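# Pour hazelnuts from small bowl into open glass jar

## Task

Move all the hazelnuts out of the small bowl and into the open glass jar (pouring is allowed). Afterwards set the bowl back so it rests directly on the table, either way up. The jar has to finish upright and resting directly on the table. Releasing the bowl or jar, or having either fall, with no support within a few millimetres beneath it counts as failure. Nothing may be left in place only because the robot is holding it. When finished, open the hand and move the arm away.

## Robot and tools

Robot: one arm with six joints carrying a five-finger right hand. Only one arm exists, so every call commands that single arm.

Frames. Results report the hand point in the scene frame: origin on the table top under the arm base, +z up, +y to the left when looking along +x. Positions are in metres, orientation is a wxyz quaternion, and velocities are in m/s and rad/s. The reported position may be somewhat off, especially at long reach. The hand point sits 0.05 m in front of the palm, where index pad and thumb tip meet in a pinch. Its own axes: +z along the straight fingers (fingers extend 0.06 to 0.07 m past it), +y out of the palm, +x across the palm toward the little finger. A bracket on the little-finger side of the wrist sticks out 0.03 m beyond the point along +y and 0.11 m across the palm, and it can hit objects.

Row layout. Every command row has 14 numbers, each between -1 and 1: dx, dy, dz, rx, ry, rz, little, ring, middle, index, thumb_bend, thumb_turn, force_limit, speed. The first six are an offset, not a pose. They are expressed in the hand point's own axes, relative to the hand point's measured pose at the start of the action (or, for the first action in a call, the last pose a result reported). A value of 1.0 equals 0.6 m for the translation terms, and rx, ry, rz form one rotation vector where 1.0 equals 180 degrees. The finger numbers are absolute targets: -1 means straight/open and +1 means fully curled. For thumb_turn, -1 is beside the palm and +1 is in front of it, opposite the fingers. A pinch is roughly index +0.22, thumb_bend +0.75, thumb_turn +0.57. force_limit goes linearly from about 0 N at -1 to 10 N at +1 (15 N for the two thumb motors) and only stops closing motion. speed runs from near 0 at -1 to full at +1, where a full finger stroke takes 0.6 s. For a gentle grip, use -0.9 or lower.

execute_actions(actions): a list of actions. Each action is a table of up to 15 rows, one row per 1/30 s step, and the last row repeats if the table is short. Every row is measured from the same start pose of its action, not from the previous row. An empty list just returns the current state and images. Each control step clips the commanded pose to within 100 mm and 16 degrees of the measured pose, so a large offset needs several actions.

move(target, speed, stop_force, blocking): target is one 14-number row, with its offset counted from the last pose shown in a result. The hand follows a straight path there and takes the shorter way round for rotations. speed is in m/s, from 0.002 to 0.5 (default 0.25); turning is limited to twice that in rad/s. The path does not avoid obstacles and may overshoot in speed near full extension. stop_force, from 9 to 40 N, ends the path when the wrist sensor reads that much extra push along the move direction. With it, the hand backs off two steps and holds. Use it slowly, do not count on it for moves that rotate, and leave it out when moving off something you are pressing on. blocking=false returns after 0.5 s and cannot be combined with stop_force; check on it with wait(0), or end it with stop. The result line move: reports the ending (done, off_target, moving, held, fault, contact), the limits that acted (paced = clipped, held = blocked steps), and the distance from target.

wait(seconds 0 to 10) lets time pass while the last command is held. stop brakes a running move. zoom_image(camera cam_low or cam_wrist, region [x0,y0,x1,y1] pixels, at most 504x504) enlarges part of an image. cam_low is 896x504 and cam_wrist is 504x504. show_instructions shows the reference image. finished_scene(scene) ends the scene for good, so call it only when the goal holds and the hand is clear.

Results. hand_measured, hand_stopped_by (moving/target/force/stalled/fault) and hand_load_n list six values in the same motor order as the row. A lost grip shows as loads falling to about 0. Wrist force and torque are given in the hand's axes; readings carry offsets up to about 4 N, noise, and saturate near 50 N. Joint torques are noisy and offset. A 'pose unreachable' line means the clearance check changed the command. 'Hand target' is where the controller is currently driving.

Gripping. Turn the thumb fully in front of the palm before reaching the object; the hand can then wrap objects 0.035 to 0.08 m across, with the object sitting on the wrist side of the hand point. A motor only starts when its target changes by 0.01 or more. It locks on arrival or at force_limit. Resending the same numbers keeps the grip. To squeeze harder, raise force_limit and send a target further closed than measured.

Suggested order: look at the scene, grasp the bowl, carry it over the jar mouth, tilt it to pour the hazelnuts, confirm they are in the jar, lower the bowl onto the table and release it, then open the hand and lift clear.

Avoid: fast contact, and targets pushed past a firm surface (the arm is stiff). A torque fault or a 150 N force fault stops the arm for 10 s. Wrist joints are limited to 24.9 N m and a carried load counts toward that. Holding loads heats the motors, and brakes engage at 85 °C. Do not drop, knock over, or push objects off the table. Keep the jar upright at all times.

Each tool is called after ">>>" in YAML: its name, and indented under it one key for each argument.

Reference images:

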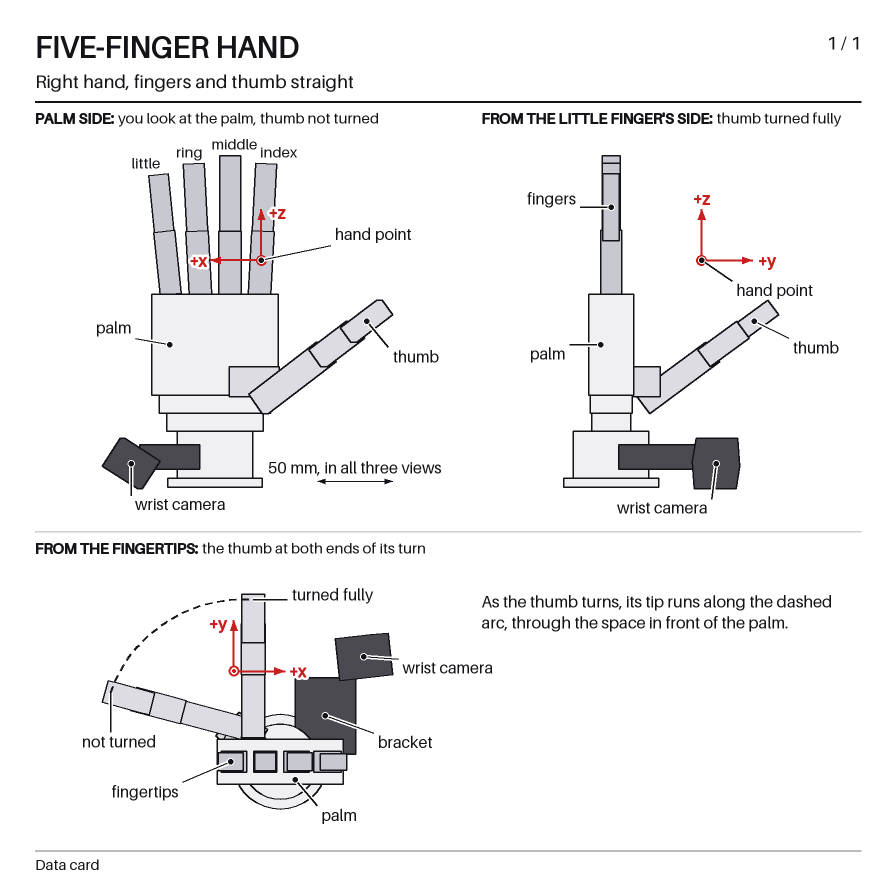

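## Session

>>> execute_actions:
  actions: []

Scene clock: 0.00 s.
end_effector_position=(+0.3055, -0.1263, +0.1378) hand_measured=(-1.000, -1.000, -1.000, -1.000, -1.000, -1.000) hand_load_n=(+0.0, +0.0, +0.0, +0.0, +0.0, +0.0) hand_stopped_by=(target, target, target, target, target, target) hand_force_limit=0.00 hand_speed=-0.80 end_effector_quat_wxyz=(+0.061, -0.504, +0.830, -0.232) end_effector_velocity=(+0.000, +0.000, -0.000) end_effector_angular_velocity=(-0.000, -0.001, -0.000)
Joint positions: [-0.964 -0.709  2.24  -0.216  1.297 -3.466]
Joint velocities: [ 0.    -0.     0.001 -0.001 -0.     0.001]
Joint torques (N m, as the arm reports them, + toward a larger angle): no reading
Motor temperatures (°C, as the motors report them): [24 25 25 32 34 37]
Wrist force (N, on the end effector, along its own x y z axes, offset not removed): no reading
Wrist torque (N m, same axes, about the end effector's origin, offset not removed): no reading
Hand target: +0.306, -0.126, +0.138; +0.061, -0.504, +0.830, -0.232

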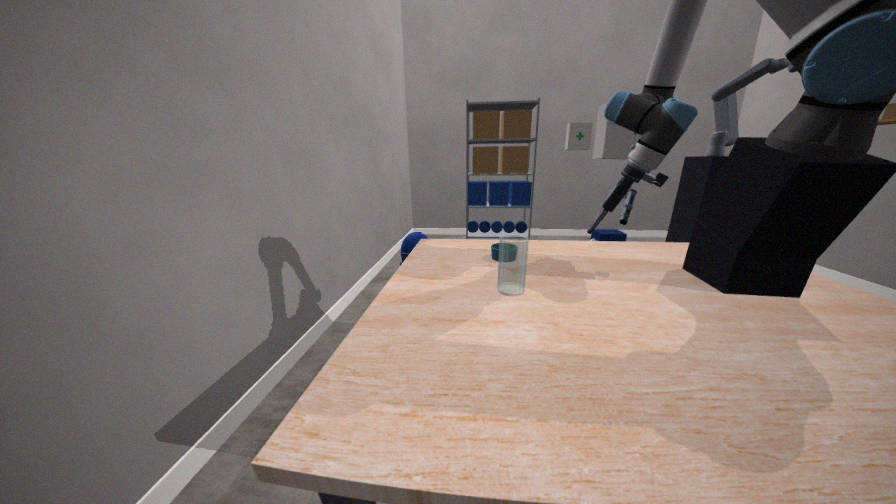

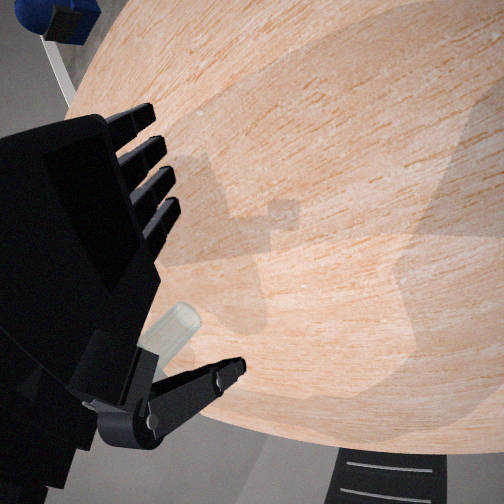

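>>> move:
  target: [0,0,-0.2,0,0,0.85,-1,-1,-1,-1,-1,-1,0,0]
  speed: 0.5

>>> zoom_image:
  camera: "cam_low"
  region: [440, 210, 600, 310]

Scene clock: 3.37 s.
end_effector_position=(+0.2808, -0.1018, +0.2044) hand_measured=(-1.000, -1.000, -1.000, -1.000, -1.000, -1.000) hand_load_n=(+0.0, +0.0, +0.0, +0.0, +0.0, +0.0) hand_stopped_by=(target, target, target, target, target, target) hand_force_limit=0.00 hand_speed=0.00 end_effector_quat_wxyz=(+0.209, +0.275, +0.932, -0.107) end_effector_velocity=(+0.000, -0.000, -0.000) end_effector_angular_velocity=(-0.002, +0.001, +0.003)
Joint positions: [-1.57  -0.665  2.617 -0.42   1.204 -2.436]
Joint velocities: [ 0.002  0.    -0.001 -0.    -0.    -0.001]
Joint torques (N m, as the arm reports them, + toward a larger angle): [  4.57 -26.99  -8.95   3.37  -0.48  -2.23]
Motor temperatures (°C, as the motors report them): [24 25 25 32 34 37]
Wrist force (N, on the end effector, along its own x y z axes, offset not removed): [1.7 -0.4 2.1]
Wrist torque (N m, same axes, about the end effector's origin, offset not removed): [-0.20 -0.33 0.04]
Hand target: +0.281, -0.102, +0.204; +0.209, +0.275, +0.932, -0.107
Off the commanded pose: 0.045 m, 58 deg; orientation clipped at the last step of the last action.
move: held; limits=paced,held; held on 35 of 93 steps, including the last
pose unreachable: on one or more control steps of this call, first in action 0 (counted from 0), an arm could not follow its commanded pose, so it was not sent that pose on those steps. On the call's last step it was still not sent that pose. It may still have moved: this result reports where it is.
cause: the commanded pose would bring two parts of the arm too close to each other (joints 3 (elbow) to 5 (wrist 2) lie between them).

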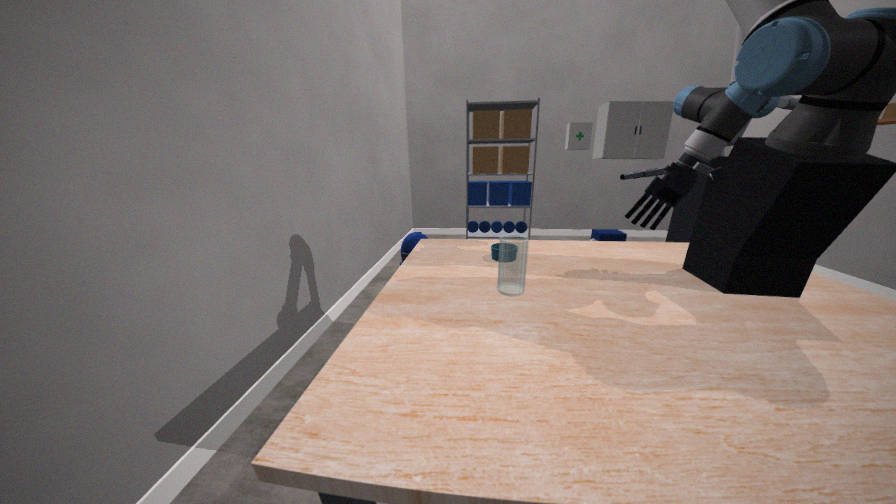

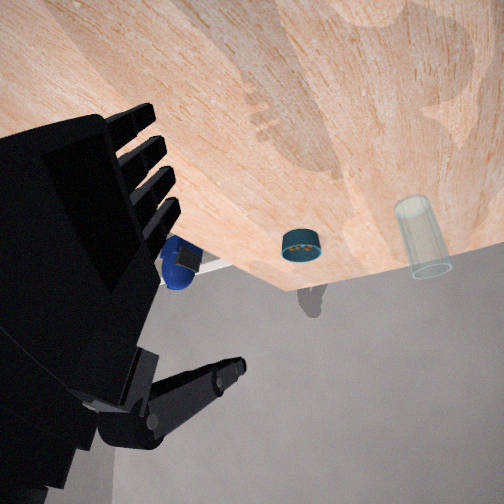

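Region (440, 210, 600, 310) of cam_low's 896x504 image, scaled by 3.150, with more detail than that image has; it fills the top 315 rows of this view, and the rest is white.

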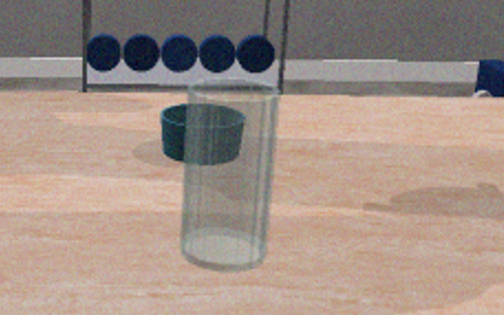

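>>> move:
  target: [-0.435,-0.071,0.226,0.047,-0.304,-0.581,-1,-1,-1,-1,-1,1,0,0]
  speed: 0.4

Scene clock: 11.60 s.
end_effector_position=(+0.5010, -0.3018, +0.2047) hand_measured=(-1.000, -1.000, -1.000, -1.000, -1.000, +1.000) hand_load_n=(+0.0, +0.0, +0.0, +0.0, +0.0, +0.0) hand_stopped_by=(target, target, target, target, target, target) hand_force_limit=0.00 hand_speed=0.00 end_effector_quat_wxyz=(-0.380, +0.595, -0.597, +0.381) end_effector_velocity=(+0.001, -0.000, +0.000) end_effector_angular_velocity=(-0.003, +0.007, +0.014)
Joint positions: [-1.192 -0.472  1.727 -0.325  0.482 -3.66 ]
Joint velocities: [ 0.002  0.006 -0.016  0.033 -0.005 -0.028]
Joint torques (N m, as the arm reports them, + toward a larger angle): [ -1.58 -32.86 -24.52   2.41  -2.46  -2.25]
Motor temperatures (°C, as the motors report them): [24 25 25 32 34 37]
Wrist force (N, on the end effector, along its own x y z axes, offset not removed): [-0.4 0.7 1.6]
Wrist torque (N m, same axes, about the end effector's origin, offset not removed): [-0.03 -0.07 0.04]
Hand target: +0.501, -0.302, +0.205; -0.380, +0.596, -0.597, +0.380
Off the commanded pose: 0.000 m, 0 deg.
move: done; limits=paced

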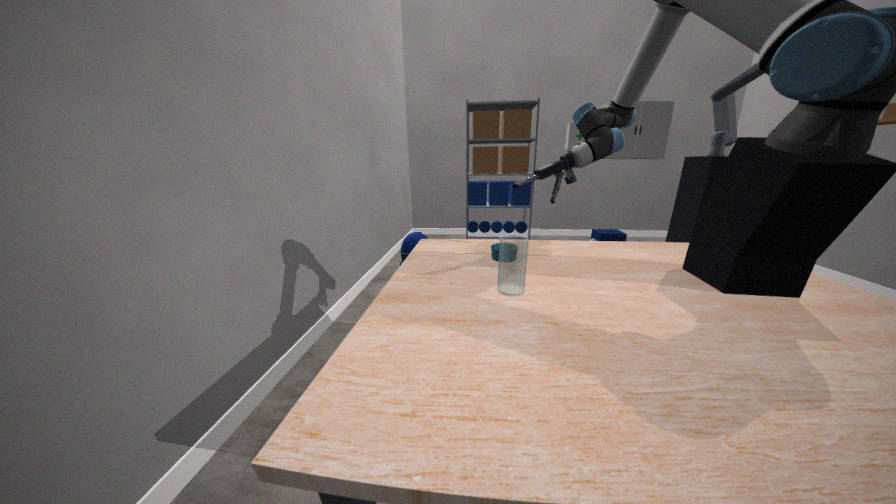

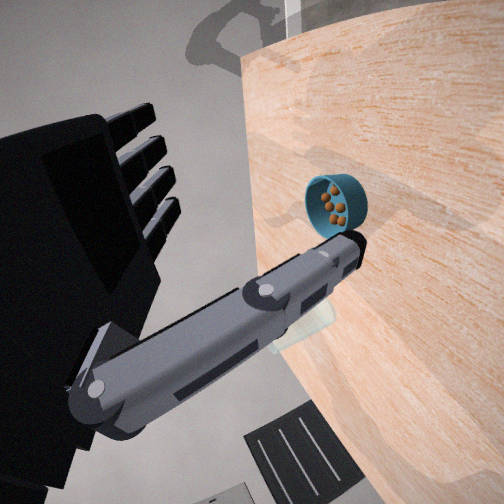

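>>> move:
  target: [-0.083,0.058,0.21,0,0,0,-1,-1,-1,-1,-1,1,0,0]

>>> zoom_image:
  camera: "cam_low"
  region: [440, 170, 640, 300]

Scene clock: 12.93 s.
end_effector_position=(+0.6006, -0.2522, +0.1203) hand_measured=(-1.000, -1.000, -1.000, -1.000, -1.000, +1.000) hand_load_n=(+0.0, +0.0, +0.0, +0.0, +0.0, +0.0) hand_stopped_by=(target, target, target, target, target, target) hand_force_limit=0.00 hand_speed=0.00 end_effector_quat_wxyz=(-0.380, +0.595, -0.597, +0.381) end_effector_velocity=(+0.001, +0.000, -0.001) end_effector_angular_velocity=(+0.001, -0.000, -0.002)
Joint positions: [-0.903 -0.374  1.643 -0.646  0.691 -3.294]
Joint velocities: [ 0.003  0.002 -0.002 -0.004  0.004  0.005]
Joint torques (N m, as the arm reports them, + toward a larger angle): [ -4.13 -35.38 -22.14  -1.5    1.81   2.28]
Motor temperatures (°C, as the motors report them): [24 25 25 32 34 37]
Wrist force (N, on the end effector, along its own x y z axes, offset not removed): [0.9 -0.4 0.1]
Wrist torque (N m, same axes, about the end effector's origin, offset not removed): [-0.10 -0.15 0.04]
Hand target: +0.601, -0.252, +0.120; -0.380, +0.595, -0.597, +0.381
Off the commanded pose: 0.000 m, 0 deg.
move: done

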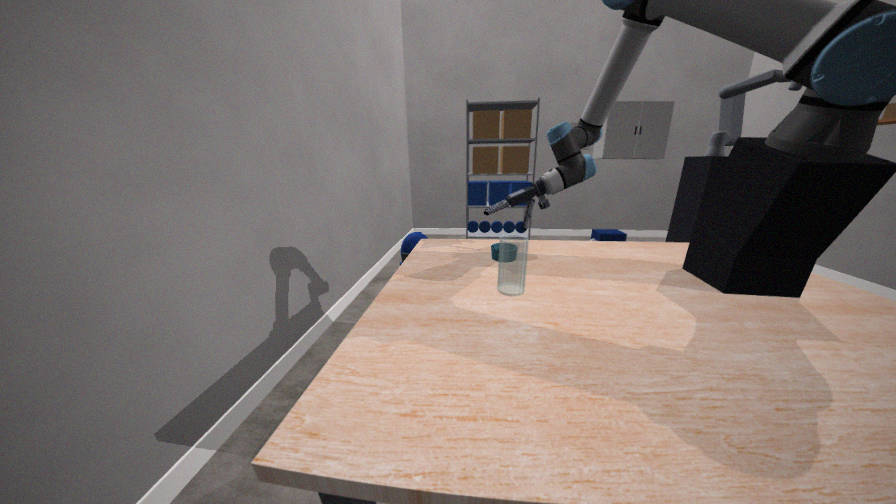

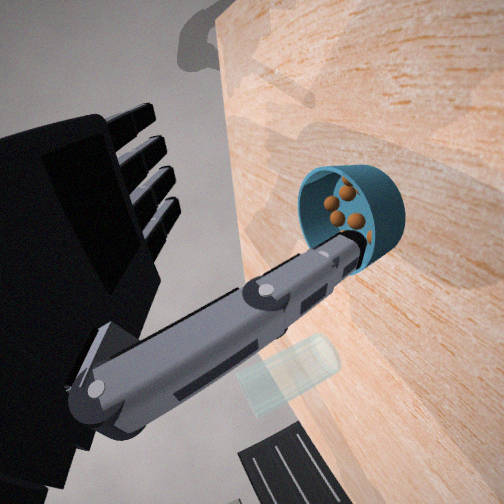

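Region (440, 170, 640, 300) of cam_low's 896x504 image, scaled by 2.520, with more detail than that image has; it fills the top 328 rows of this view, and the rest is white.

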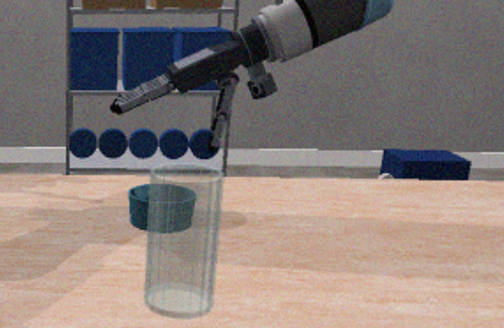

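>>> move:
  target: [-0.012,0.037,0.04,-0.072,0,0,-1,-1,-1,-1,-1,1,0,0]
  speed: 0.15

>>> zoom_image:
  camera: "cam_low"
  region: [440, 170, 640, 300]

Scene clock: 14.47 s.
end_effector_position=(+0.6129, -0.2450, +0.0902) hand_measured=(-1.000, -1.000, -1.000, -1.000, -1.000, +1.000) hand_load_n=(+0.0, +0.0, +0.0, +0.0, +0.0, +0.0) hand_stopped_by=(target, target, target, target, target, target) hand_force_limit=0.00 hand_speed=0.00 end_effector_quat_wxyz=(-0.310, +0.634, -0.636, +0.312) end_effector_velocity=(+0.000, +0.000, -0.002) end_effector_angular_velocity=(+0.002, +0.014, +0.001)
Joint positions: [-0.82  -0.31   1.426 -0.233  0.804 -3.447]
Joint velocities: [ 0.003  0.007 -0.015  0.025  0.004 -0.009]
Joint torques (N m, as the arm reports them, + toward a larger angle): [ -4.77 -36.38 -23.93   2.53   1.02  -2.32]
Motor temperatures (°C, as the motors report them): [24 25 25 32 34 37]
Wrist force (N, on the end effector, along its own x y z axes, offset not removed): [-0.2 0.6 1.9]
Wrist torque (N m, same axes, about the end effector's origin, offset not removed): [0.00 -0.04 -0.01]
Hand target: +0.613, -0.245, +0.090; -0.310, +0.634, -0.636, +0.311
Off the commanded pose: 0.000 m, 0 deg.
move: done

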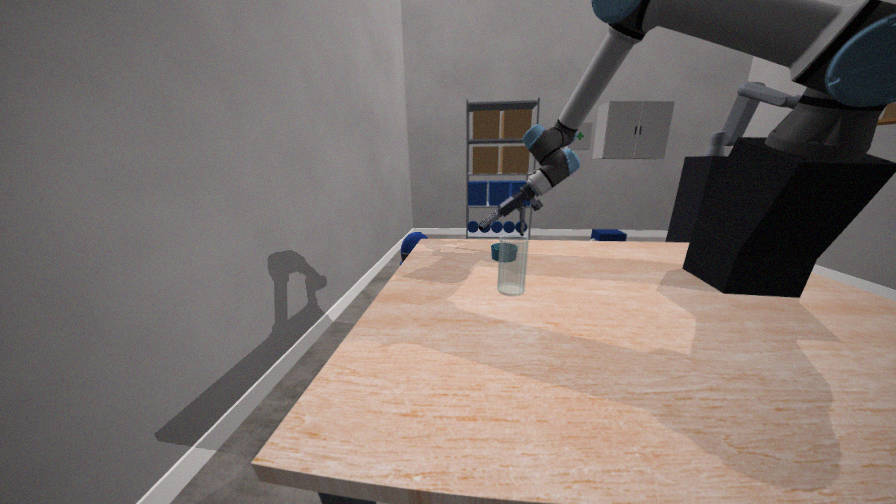

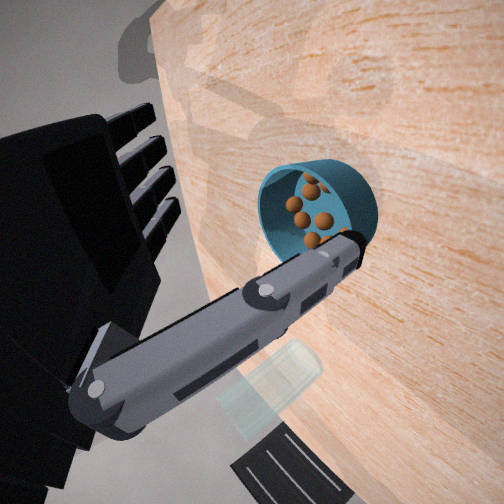

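Region (440, 170, 640, 300) of cam_low's 896x504 image, scaled by 2.520, with more detail than that image has; it fills the top 328 rows of this view, and the rest is white.

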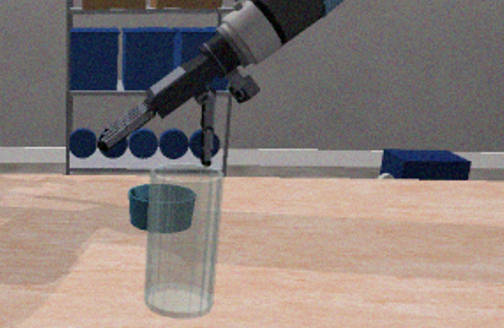

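Descend 4.5 cm.

>>> move:
  target: [0,0.059,0.046,0,0,0,-1,-1,-1,-1,-1,1,0,0]
  speed: 0.05

>>> zoom_image:
  camera: "cam_low"
  region: [440, 170, 640, 300]

Scene clock: 15.87 s.
end_effector_position=(+0.6130, -0.2450, +0.0455) hand_measured=(-1.000, -1.000, -1.000, -1.000, -1.000, +1.000) hand_load_n=(+0.0, +0.0, +0.0, +0.0, +0.0, +0.0) hand_stopped_by=(target, target, target, target, target, target) hand_force_limit=0.00 hand_speed=0.00 end_effector_quat_wxyz=(-0.310, +0.634, -0.636, +0.312) end_effector_velocity=(+0.000, -0.001, -0.001) end_effector_angular_velocity=(-0.001, -0.001, -0.001)
Joint positions: [-0.796 -0.228  1.389 -0.295  0.819 -3.422]
Joint velocities: [ 0.     0.003 -0.003 -0.002  0.001  0.001]
Joint torques (N m, as the arm reports them, + toward a larger angle): [ -4.92 -38.86 -23.14  -1.15   1.19   2.62]
Motor temperatures (°C, as the motors report them): [24 25 25 32 34 37]
Wrist force (N, on the end effector, along its own x y z axes, offset not removed): [0.1 0.0 0.9]
Wrist torque (N m, same axes, about the end effector's origin, offset not removed): [-0.05 -0.11 0.04]
Hand target: +0.613, -0.245, +0.045; -0.310, +0.634, -0.636, +0.312
Off the commanded pose: 0.000 m, 0 deg.
move: done

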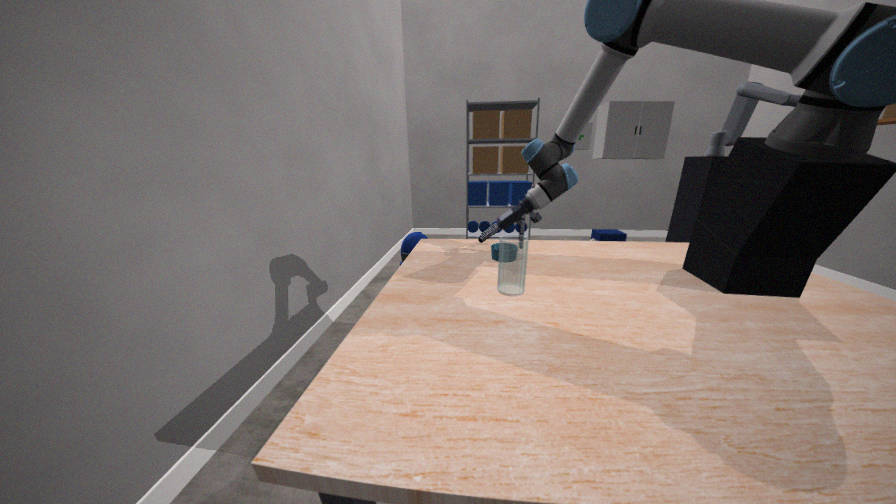

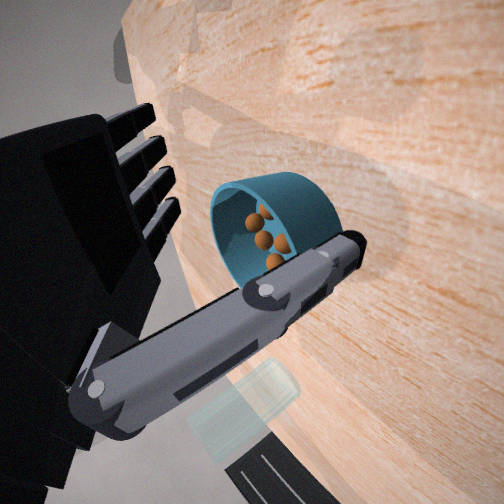

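Region (440, 170, 640, 300) of cam_low's 896x504 image, scaled by 2.520, with more detail than that image has; it fills the top 328 rows of this view, and the rest is white.

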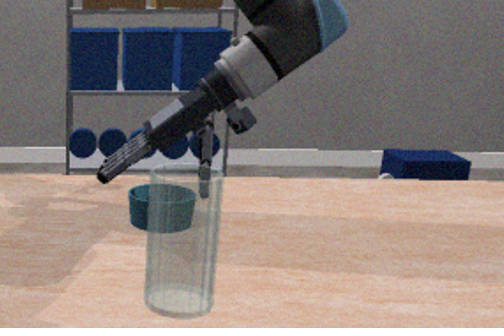

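>>> move:
  target: [-0.035,0.013,0.01,0,0,0,-1,-0.5,-0.5,-0.5,-1,1,0,-0.5]
  speed: 0.03

>>> zoom_image:
  camera: "cam_low"
  region: [440, 170, 640, 300]

Scene clock: 20.13 s.
end_effector_position=(+0.6130, -0.2242, +0.0357) hand_measured=(-1.000, -0.500, -0.500, -0.500, -1.000, +1.000) hand_load_n=(+0.0, +0.0, +0.0, +0.5, +0.0, +0.0) hand_stopped_by=(target, target, target, target, target, target) hand_force_limit=0.00 hand_speed=-0.50 end_effector_quat_wxyz=(-0.310, +0.634, -0.636, +0.312) end_effector_velocity=(-0.001, +0.002, -0.001) end_effector_angular_velocity=(+0.000, +0.001, -0.000)
Joint positions: [-0.761 -0.237  1.428 -0.349  0.843 -3.386]
Joint velocities: [ 0.003  0.     0.004 -0.005  0.002  0.003]
Joint torques (N m, as the arm reports them, + toward a larger angle): [ -7.87 -52.     0.84  -1.08   1.04   2.45]
Motor temperatures (°C, as the motors report them): [24 25 25 32 34 37]
Wrist force (N, on the end effector, along its own x y z axes, offset not removed): [1.4 -0.8 2.1]
Wrist torque (N m, same axes, about the end effector's origin, offset not removed): [-0.20 -0.24 0.00]
Hand target: +0.613, -0.224, +0.036; -0.310, +0.634, -0.636, +0.312
Off the commanded pose: 0.000 m, 0 deg.
move: done

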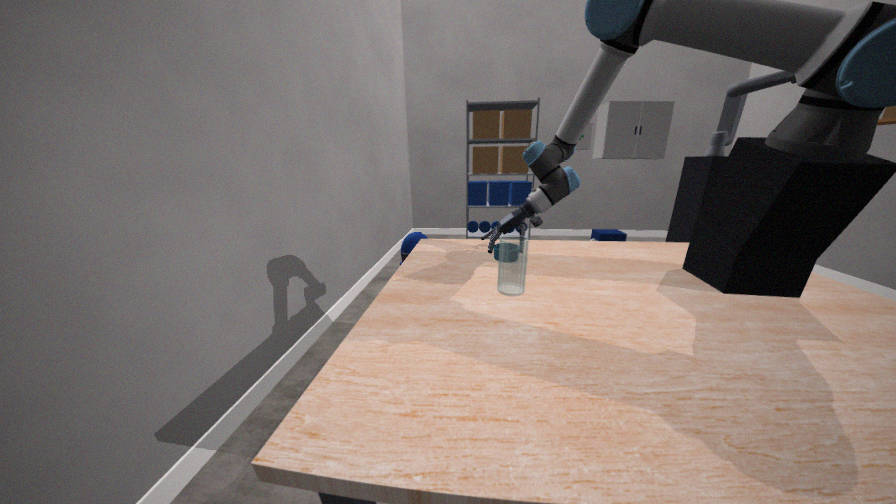

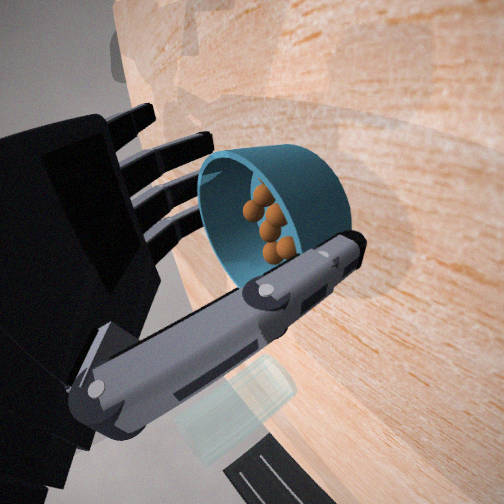

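Region (440, 170, 640, 300) of cam_low's 896x504 image, scaled by 2.520, with more detail than that image has; it fills the top 328 rows of this view, and the rest is white.

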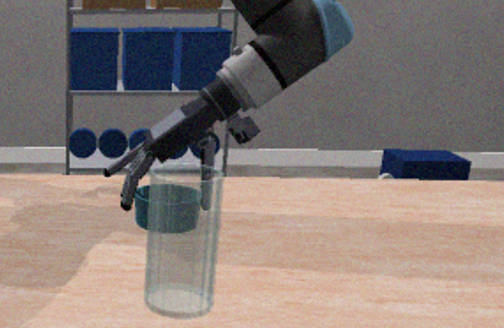

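>>> move:
  target: [-0.015,0.009,0.008,0,0,0,-1,-0.6,-0.6,-0.6,-1,1,0,0]
  speed: 0.02

>>> move:
  target: [0,0,0,0,0,0,-1,0.3,0.3,0.3,-0.5,1,0.2,-0.85]

>>> zoom_image:
  camera: "cam_low"
  region: [440, 170, 640, 300]

Scene clock: 21.13 s.
end_effector_position=(+0.6135, -0.2153, +0.0286) hand_measured=(-1.000, -0.600, -0.600, -0.600, -1.000, +1.000) hand_load_n=(+0.0, +0.0, +0.0, +0.0, +0.0, +0.0) hand_stopped_by=(target, target, target, target, target, target) hand_force_limit=0.00 hand_speed=0.00 end_effector_quat_wxyz=(-0.310, +0.634, -0.636, +0.312) end_effector_velocity=(+0.001, +0.001, -0.001) end_effector_angular_velocity=(+0.000, -0.001, -0.001)
Joint positions: [-0.743 -0.234  1.439 -0.374  0.855 -3.368]
Joint velocities: [ 0.002  0.     0.001 -0.005  0.002  0.004]
Joint torques (N m, as the arm reports them, + toward a larger angle): [ -4.67 -37.84   0.73  -0.66   1.2    2.36]
Motor temperatures (°C, as the motors report them): [24 25 25 32 34 37]
Wrist force (N, on the end effector, along its own x y z axes, offset not removed): [1.6 -1.0 0.8]
Wrist torque (N m, same axes, about the end effector's origin, offset not removed): [-0.20 -0.24 0.10]
Hand target: +0.614, -0.215, +0.029; -0.310, +0.634, -0.636, +0.312
Off the commanded pose: 0.000 m, 0 deg.
move: done

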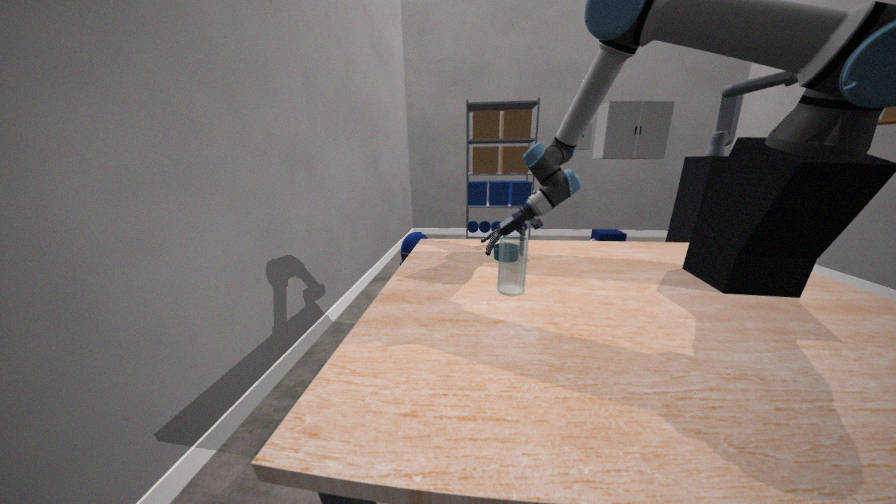

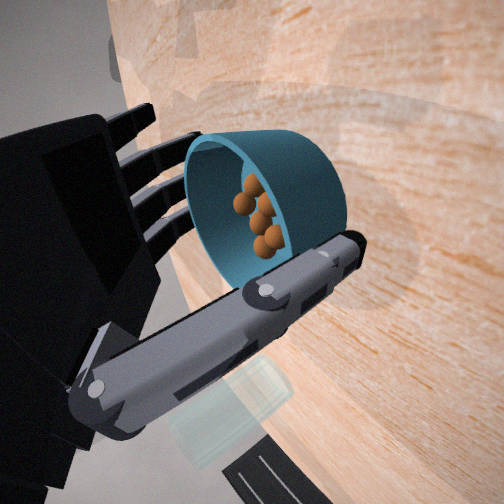

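Scene clock: 22.60 s.
end_effector_position=(+0.6135, -0.2153, +0.0286) hand_measured=(-1.000, -0.304, -0.502, -0.478, -0.946, +1.000) hand_load_n=(+0.0, +6.5, +2.5, +4.0, +12.5, +4.5) hand_stopped_by=(target, force, force, force, force, target) hand_force_limit=0.20 hand_speed=-0.85 end_effector_quat_wxyz=(-0.310, +0.634, -0.636, +0.312) end_effector_velocity=(+0.001, -0.000, +0.000) end_effector_angular_velocity=(-0.001, -0.001, -0.000)
Joint positions: [-0.743 -0.234  1.439 -0.374  0.855 -3.368]
Joint velocities: [-0.    -0.    -0.001  0.     0.     0.   ]
Joint torques (N m, as the arm reports them, + toward a larger angle): [-24.7  -45.87 -18.98   3.14  -1.09  -2.43]
Motor temperatures (°C, as the motors report them): [24 25 25 32 34 37]
Wrist force (N, on the end effector, along its own x y z axes, offset not removed): [0.7 -4.1 0.5]
Wrist torque (N m, same axes, about the end effector's origin, offset not removed): [0.29 -0.10 -0.02]
Hand target: +0.614, -0.215, +0.029; -0.310, +0.634, -0.636, +0.312
Off the commanded pose: 0.000 m, 0 deg.
move: done

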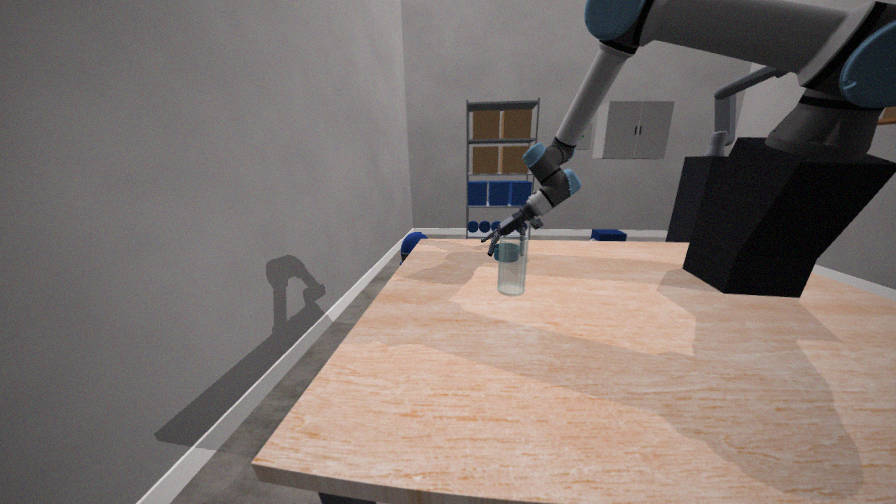

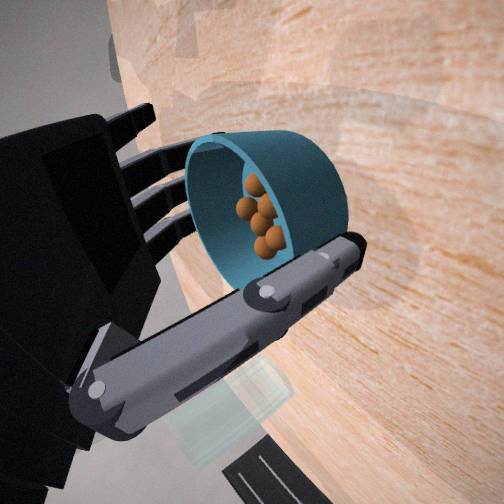

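Region (440, 170, 640, 300) of cam_low's 896x504 image, scaled by 2.520, with more detail than that image has; it fills the top 328 rows of this view, and the rest is white.

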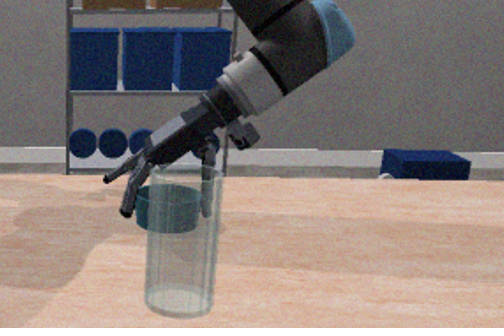

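>>> move:
  target: [0,-0.0053,-0.0041,0,0,0,-1,0.3,0.3,0.3,-0.5,1,0.2,-0.85]
  speed: 0.01

Scene clock: 23.40 s.
end_effector_position=(+0.6135, -0.2153, +0.0325) hand_measured=(-1.000, -0.304, -0.502, -0.478, -0.946, +1.000) hand_load_n=(+0.0, +6.5, +2.0, +3.5, +12.5, +4.0) hand_stopped_by=(target, force, force, force, force, target) hand_force_limit=0.20 hand_speed=-0.85 end_effector_quat_wxyz=(-0.310, +0.634, -0.636, +0.312) end_effector_velocity=(+0.000, +0.000, +0.002) end_effector_angular_velocity=(-0.000, -0.000, +0.001)
Joint positions: [-0.745 -0.242  1.443 -0.369  0.853 -3.37 ]
Joint velocities: [-0.001 -0.003  0.001  0.002 -0.001 -0.001]
Joint torques (N m, as the arm reports them, + toward a larger angle): [-24.19 -52.95   0.94   2.06  -1.6   -2.2 ]
Motor temperatures (°C, as the motors report them): [24 25 25 32 34 37]
Wrist force (N, on the end effector, along its own x y z axes, offset not removed): [-0.1 -0.3 0.5]
Wrist torque (N m, same axes, about the end effector's origin, offset not removed): [-0.25 0.04 -0.05]
Hand target: +0.614, -0.215, +0.033; -0.310, +0.634, -0.636, +0.312
Off the commanded pose: 0.000 m, 0 deg.
move: done

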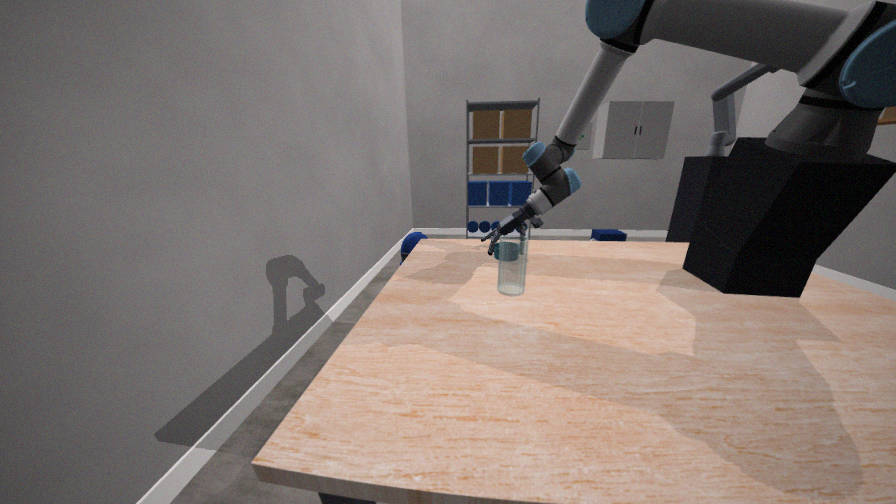

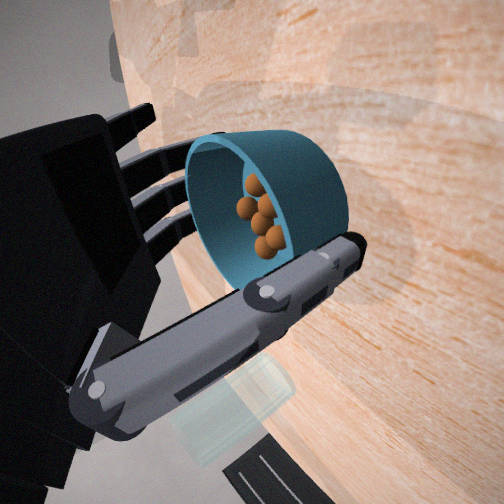

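>>> move:
  target: [0,0,0,0,0,0,-1,0.3,0.35,0.35,-0.5,1,0.3,-0.95]

>>> move:
  target: [-0.2,-0.25,-0.195,0,0,0,-1,0.3,0.35,0.35,-0.5,1,0.3,-0.95]
  speed: 0.1

Scene clock: 25.60 s.
end_effector_position=(+0.6135, -0.2153, +0.0325) hand_measured=(-1.000, -0.304, -0.478, -0.458, -0.948, +1.000) hand_load_n=(+0.0, +3.5, +6.5, +6.0, +15.5, +3.0) hand_stopped_by=(target, force, force, force, force, target) hand_force_limit=0.30 hand_speed=-0.95 end_effector_quat_wxyz=(-0.310, +0.634, -0.636, +0.312) end_effector_velocity=(+0.001, -0.001, +0.000) end_effector_angular_velocity=(-0.001, -0.002, +0.001)
Joint positions: [-0.745 -0.242  1.443 -0.369  0.853 -3.37 ]
Joint velocities: [-0.     0.    -0.001 -0.001 -0.001 -0.   ]
Joint torques (N m, as the arm reports them, + toward a larger angle): [-16.78 -38.73 -21.98  -0.87  -0.32  -0.3 ]
Motor temperatures (°C, as the motors report them): [24 25 25 32 34 37]
Wrist force (N, on the end effector, along its own x y z axes, offset not removed): [-0.2 0.1 2.4]
Wrist torque (N m, same axes, about the end effector's origin, offset not removed): [-0.25 -0.04 -0.03]
Hand target: +0.614, -0.215, +0.032; -0.310, +0.634, -0.636, +0.312
Off the commanded pose: 0.000 m, 0 deg.
move: done

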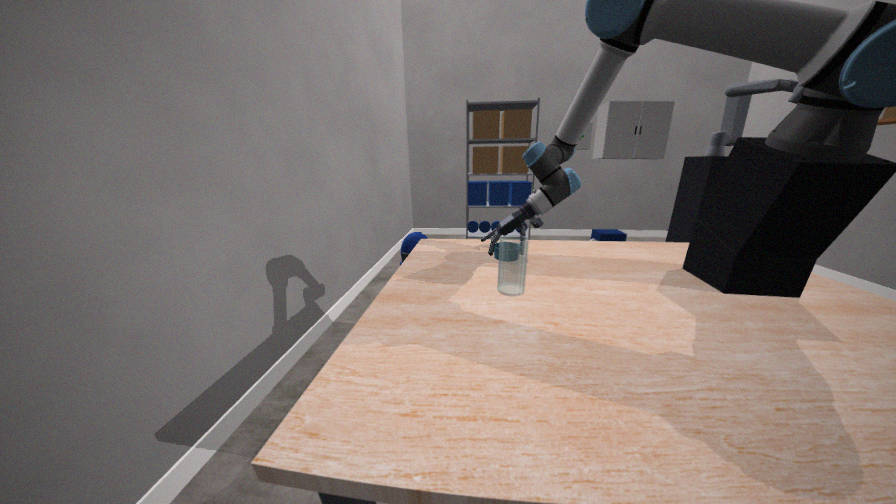

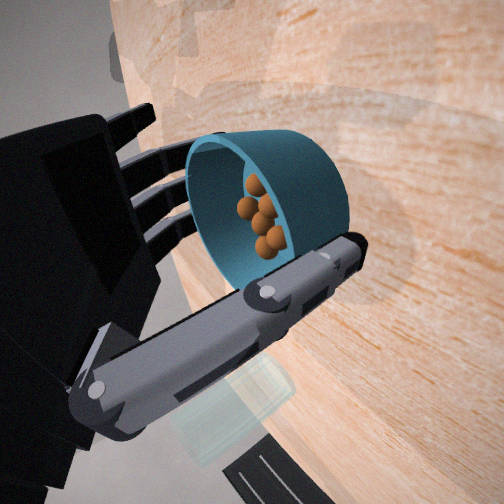

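Scene clock: 28.33 s.
end_effector_position=(+0.6134, -0.0956, +0.2227) hand_measured=(-1.000, -0.304, -0.478, -0.458, -0.948, +1.000) hand_load_n=(+0.0, +3.5, +6.5, +6.0, +15.5, +3.0) hand_stopped_by=(target, force, force, force, force, target) hand_force_limit=0.30 hand_speed=-0.95 end_effector_quat_wxyz=(-0.310, +0.634, -0.636, +0.312) end_effector_velocity=(+0.000, +0.002, +0.002) end_effector_angular_velocity=(+0.000, +0.000, +0.001)
Joint positions: [-0.664 -0.744  1.742 -0.215  0.909 -3.294]
Joint velocities: [ 0.002 -0.005  0.001  0.003  0.     0.001]
Joint torques (N m, as the arm reports them, + toward a larger angle): [ -4.3  -43.3   -2.12   2.1    1.31   2.32]
Motor temperatures (°C, as the motors report them): [24 25 25 32 34 37]
Wrist force (N, on the end effector, along its own x y z axes, offset not removed): [0.4 -0.1 1.4]
Wrist torque (N m, same axes, about the end effector's origin, offset not removed): [-0.06 -0.16 0.06]
Hand target: +0.613, -0.095, +0.223; -0.310, +0.634, -0.636, +0.312
Off the commanded pose: 0.000 m, 0 deg.
move: done

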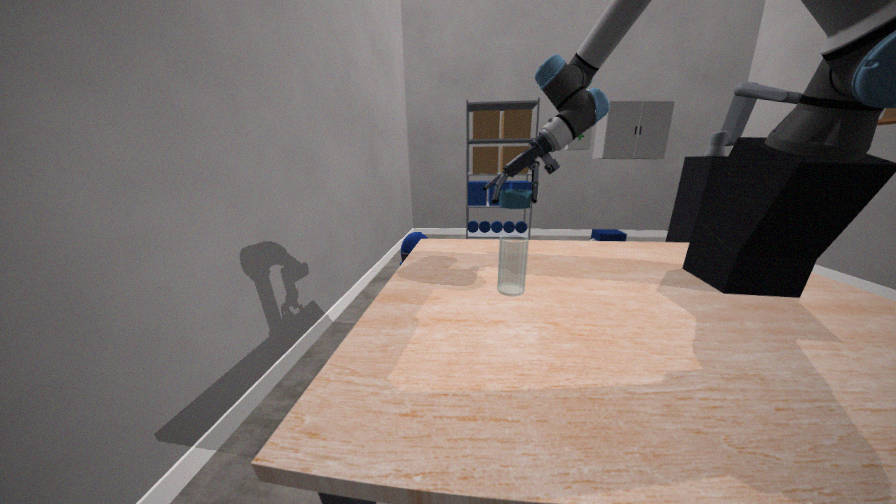

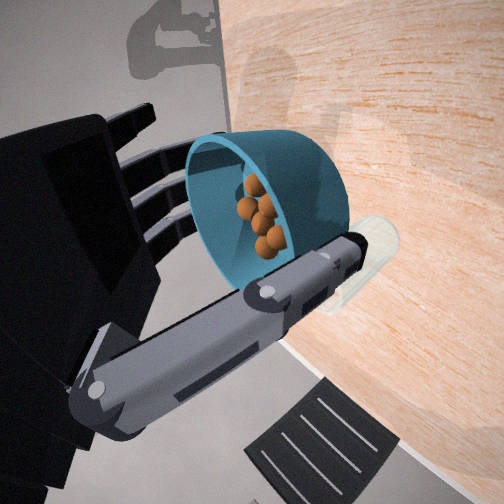

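>>> move:
  target: [-0.14,-0.017,0.05,0,0.171,-0.219,-1,0.3,0.35,0.35,-0.5,1,0.3,-0.95]
  speed: 0.15

>>> zoom_image:
  camera: "cam_low"
  region: [420, 140, 640, 310]

Scene clock: 31.77 s.
end_effector_position=(+0.6434, -0.0116, +0.2126) hand_measured=(-1.000, -0.304, -0.478, -0.458, -0.948, +1.000) hand_load_n=(+0.0, +3.5, +6.5, +6.5, +15.5, +3.5) hand_stopped_by=(target, force, force, force, force, target) hand_force_limit=0.30 hand_speed=-0.95 end_effector_quat_wxyz=(-0.013, +0.705, -0.446, +0.551) end_effector_velocity=(-0.000, +0.001, -0.001) end_effector_angular_velocity=(-0.013, +0.001, -0.001)
Joint positions: [-0.117 -0.82   1.742 -0.374  1.856 -3.612]
Joint velocities: [ 0.007  0.003 -0.003 -0.002  0.014 -0.007]
Joint torques (N m, as the arm reports them, + toward a larger angle): [ -5.3  -30.81 -23.6   -1.57   2.33  -2.12]
Motor temperatures (°C, as the motors report them): [24 25 25 32 34 37]
Wrist force (N, on the end effector, along its own x y z axes, offset not removed): [0.2 -0.8 1.0]
Wrist torque (N m, same axes, about the end effector's origin, offset not removed): [-0.26 -0.28 0.08]
Hand target: +0.643, -0.012, +0.213; -0.012, +0.705, -0.446, +0.551
Off the commanded pose: 0.000 m, 0 deg.
move: done

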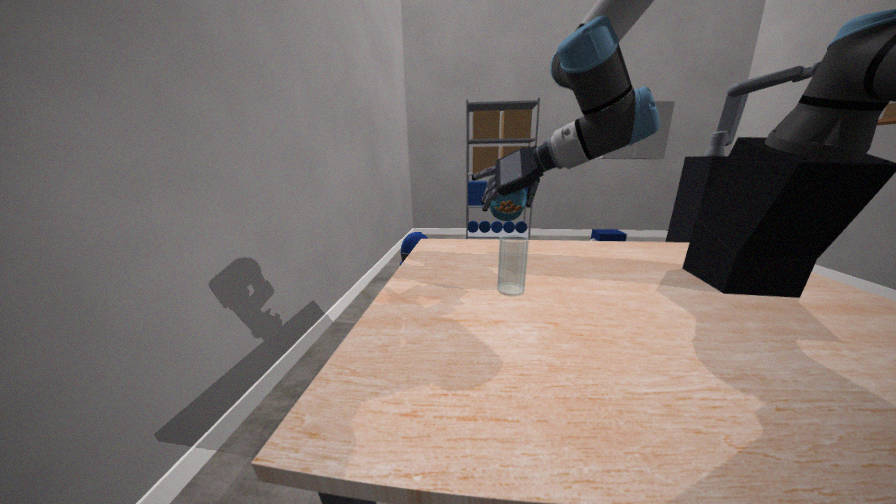

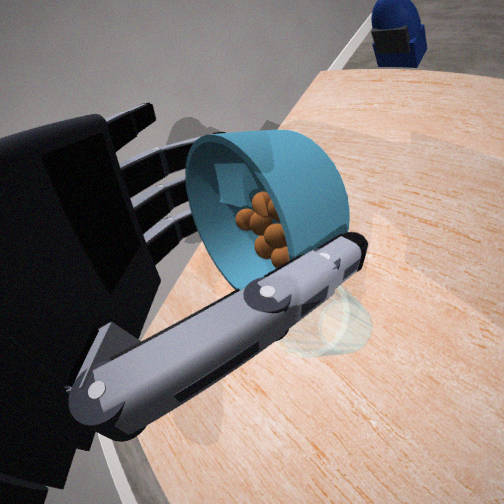

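Region (420, 140, 640, 310) of cam_low's 896x504 image, scaled by 2.291, with more detail than that image has; it fills the top 389 rows of this view, and the rest is white.

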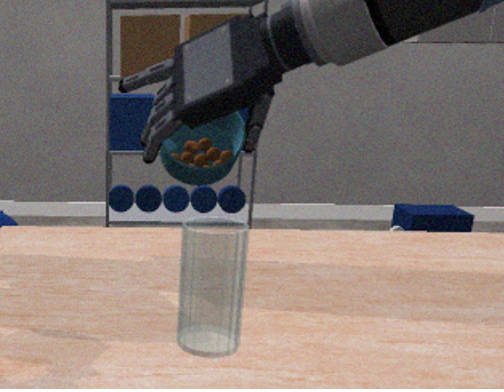

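>>> move:
  target: [-0.005,0.028,-0.003,0,0.068,-0.088,-1,0.3,0.35,0.35,-0.5,1,0.3,-0.95]
  speed: 0.08

>>> zoom_image:
  camera: "cam_low"
  region: [420, 140, 640, 310]

>>> zoom_image:
  camera: "cam_wrist"
  region: [130, 200, 380, 450]

Scene clock: 34.90 s.
end_effector_position=(+0.6316, -0.0189, +0.2025) hand_measured=(-1.000, -0.304, -0.478, -0.458, -0.948, +1.000) hand_load_n=(+0.0, +3.5, +6.5, +6.5, +15.5, +3.5) hand_stopped_by=(target, force, force, force, force, target) hand_force_limit=0.30 hand_speed=-0.95 end_effector_quat_wxyz=(+0.110, +0.697, -0.344, +0.619) end_effector_velocity=(-0.000, +0.000, -0.001) end_effector_angular_velocity=(-0.012, +0.000, +0.001)
Joint positions: [-0.001 -0.736  1.746 -0.569  2.134 -3.882]
Joint velocities: [ 0.004  0.003  0.001 -0.009  0.008 -0.011]
Joint torques (N m, as the arm reports them, + toward a larger angle): [ -2.13 -31.51   2.11  -1.62   2.49  -2.18]
Motor temperatures (°C, as the motors report them): [24 25 25 32 34 37]
Wrist force (N, on the end effector, along its own x y z axes, offset not removed): [-1.0 0.8 2.6]
Wrist torque (N m, same axes, about the end effector's origin, offset not removed): [-0.12 -0.03 0.04]
Hand target: +0.632, -0.019, +0.203; +0.111, +0.697, -0.344, +0.619
Off the commanded pose: 0.000 m, 0 deg.
move: done

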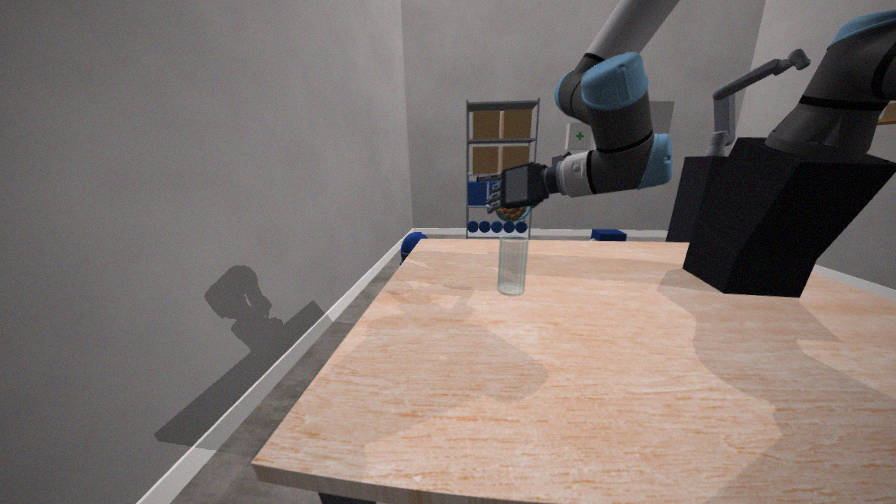

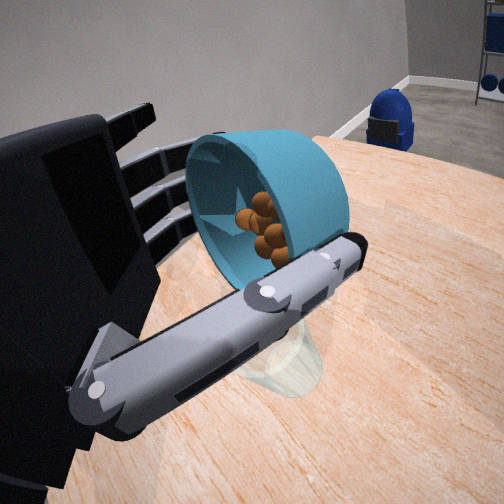

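Region (420, 140, 640, 310) of cam_low's 896x504 image, scaled by 2.291, with more detail than that image has; it fills the top 389 rows of this view, and the rest is white.

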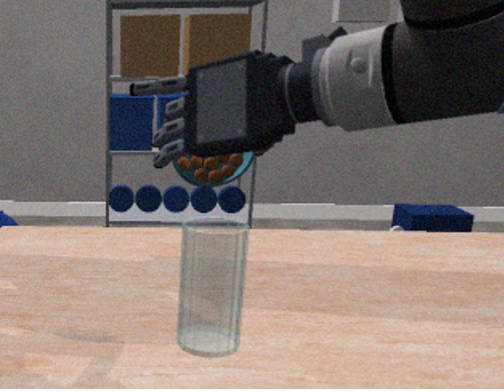

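Region (130, 200, 380, 450) of cam_wrist's 504x504 image, scaled by 2.016, with more detail than that image has.

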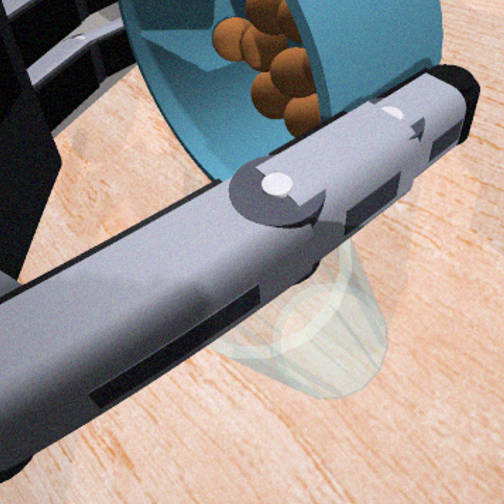

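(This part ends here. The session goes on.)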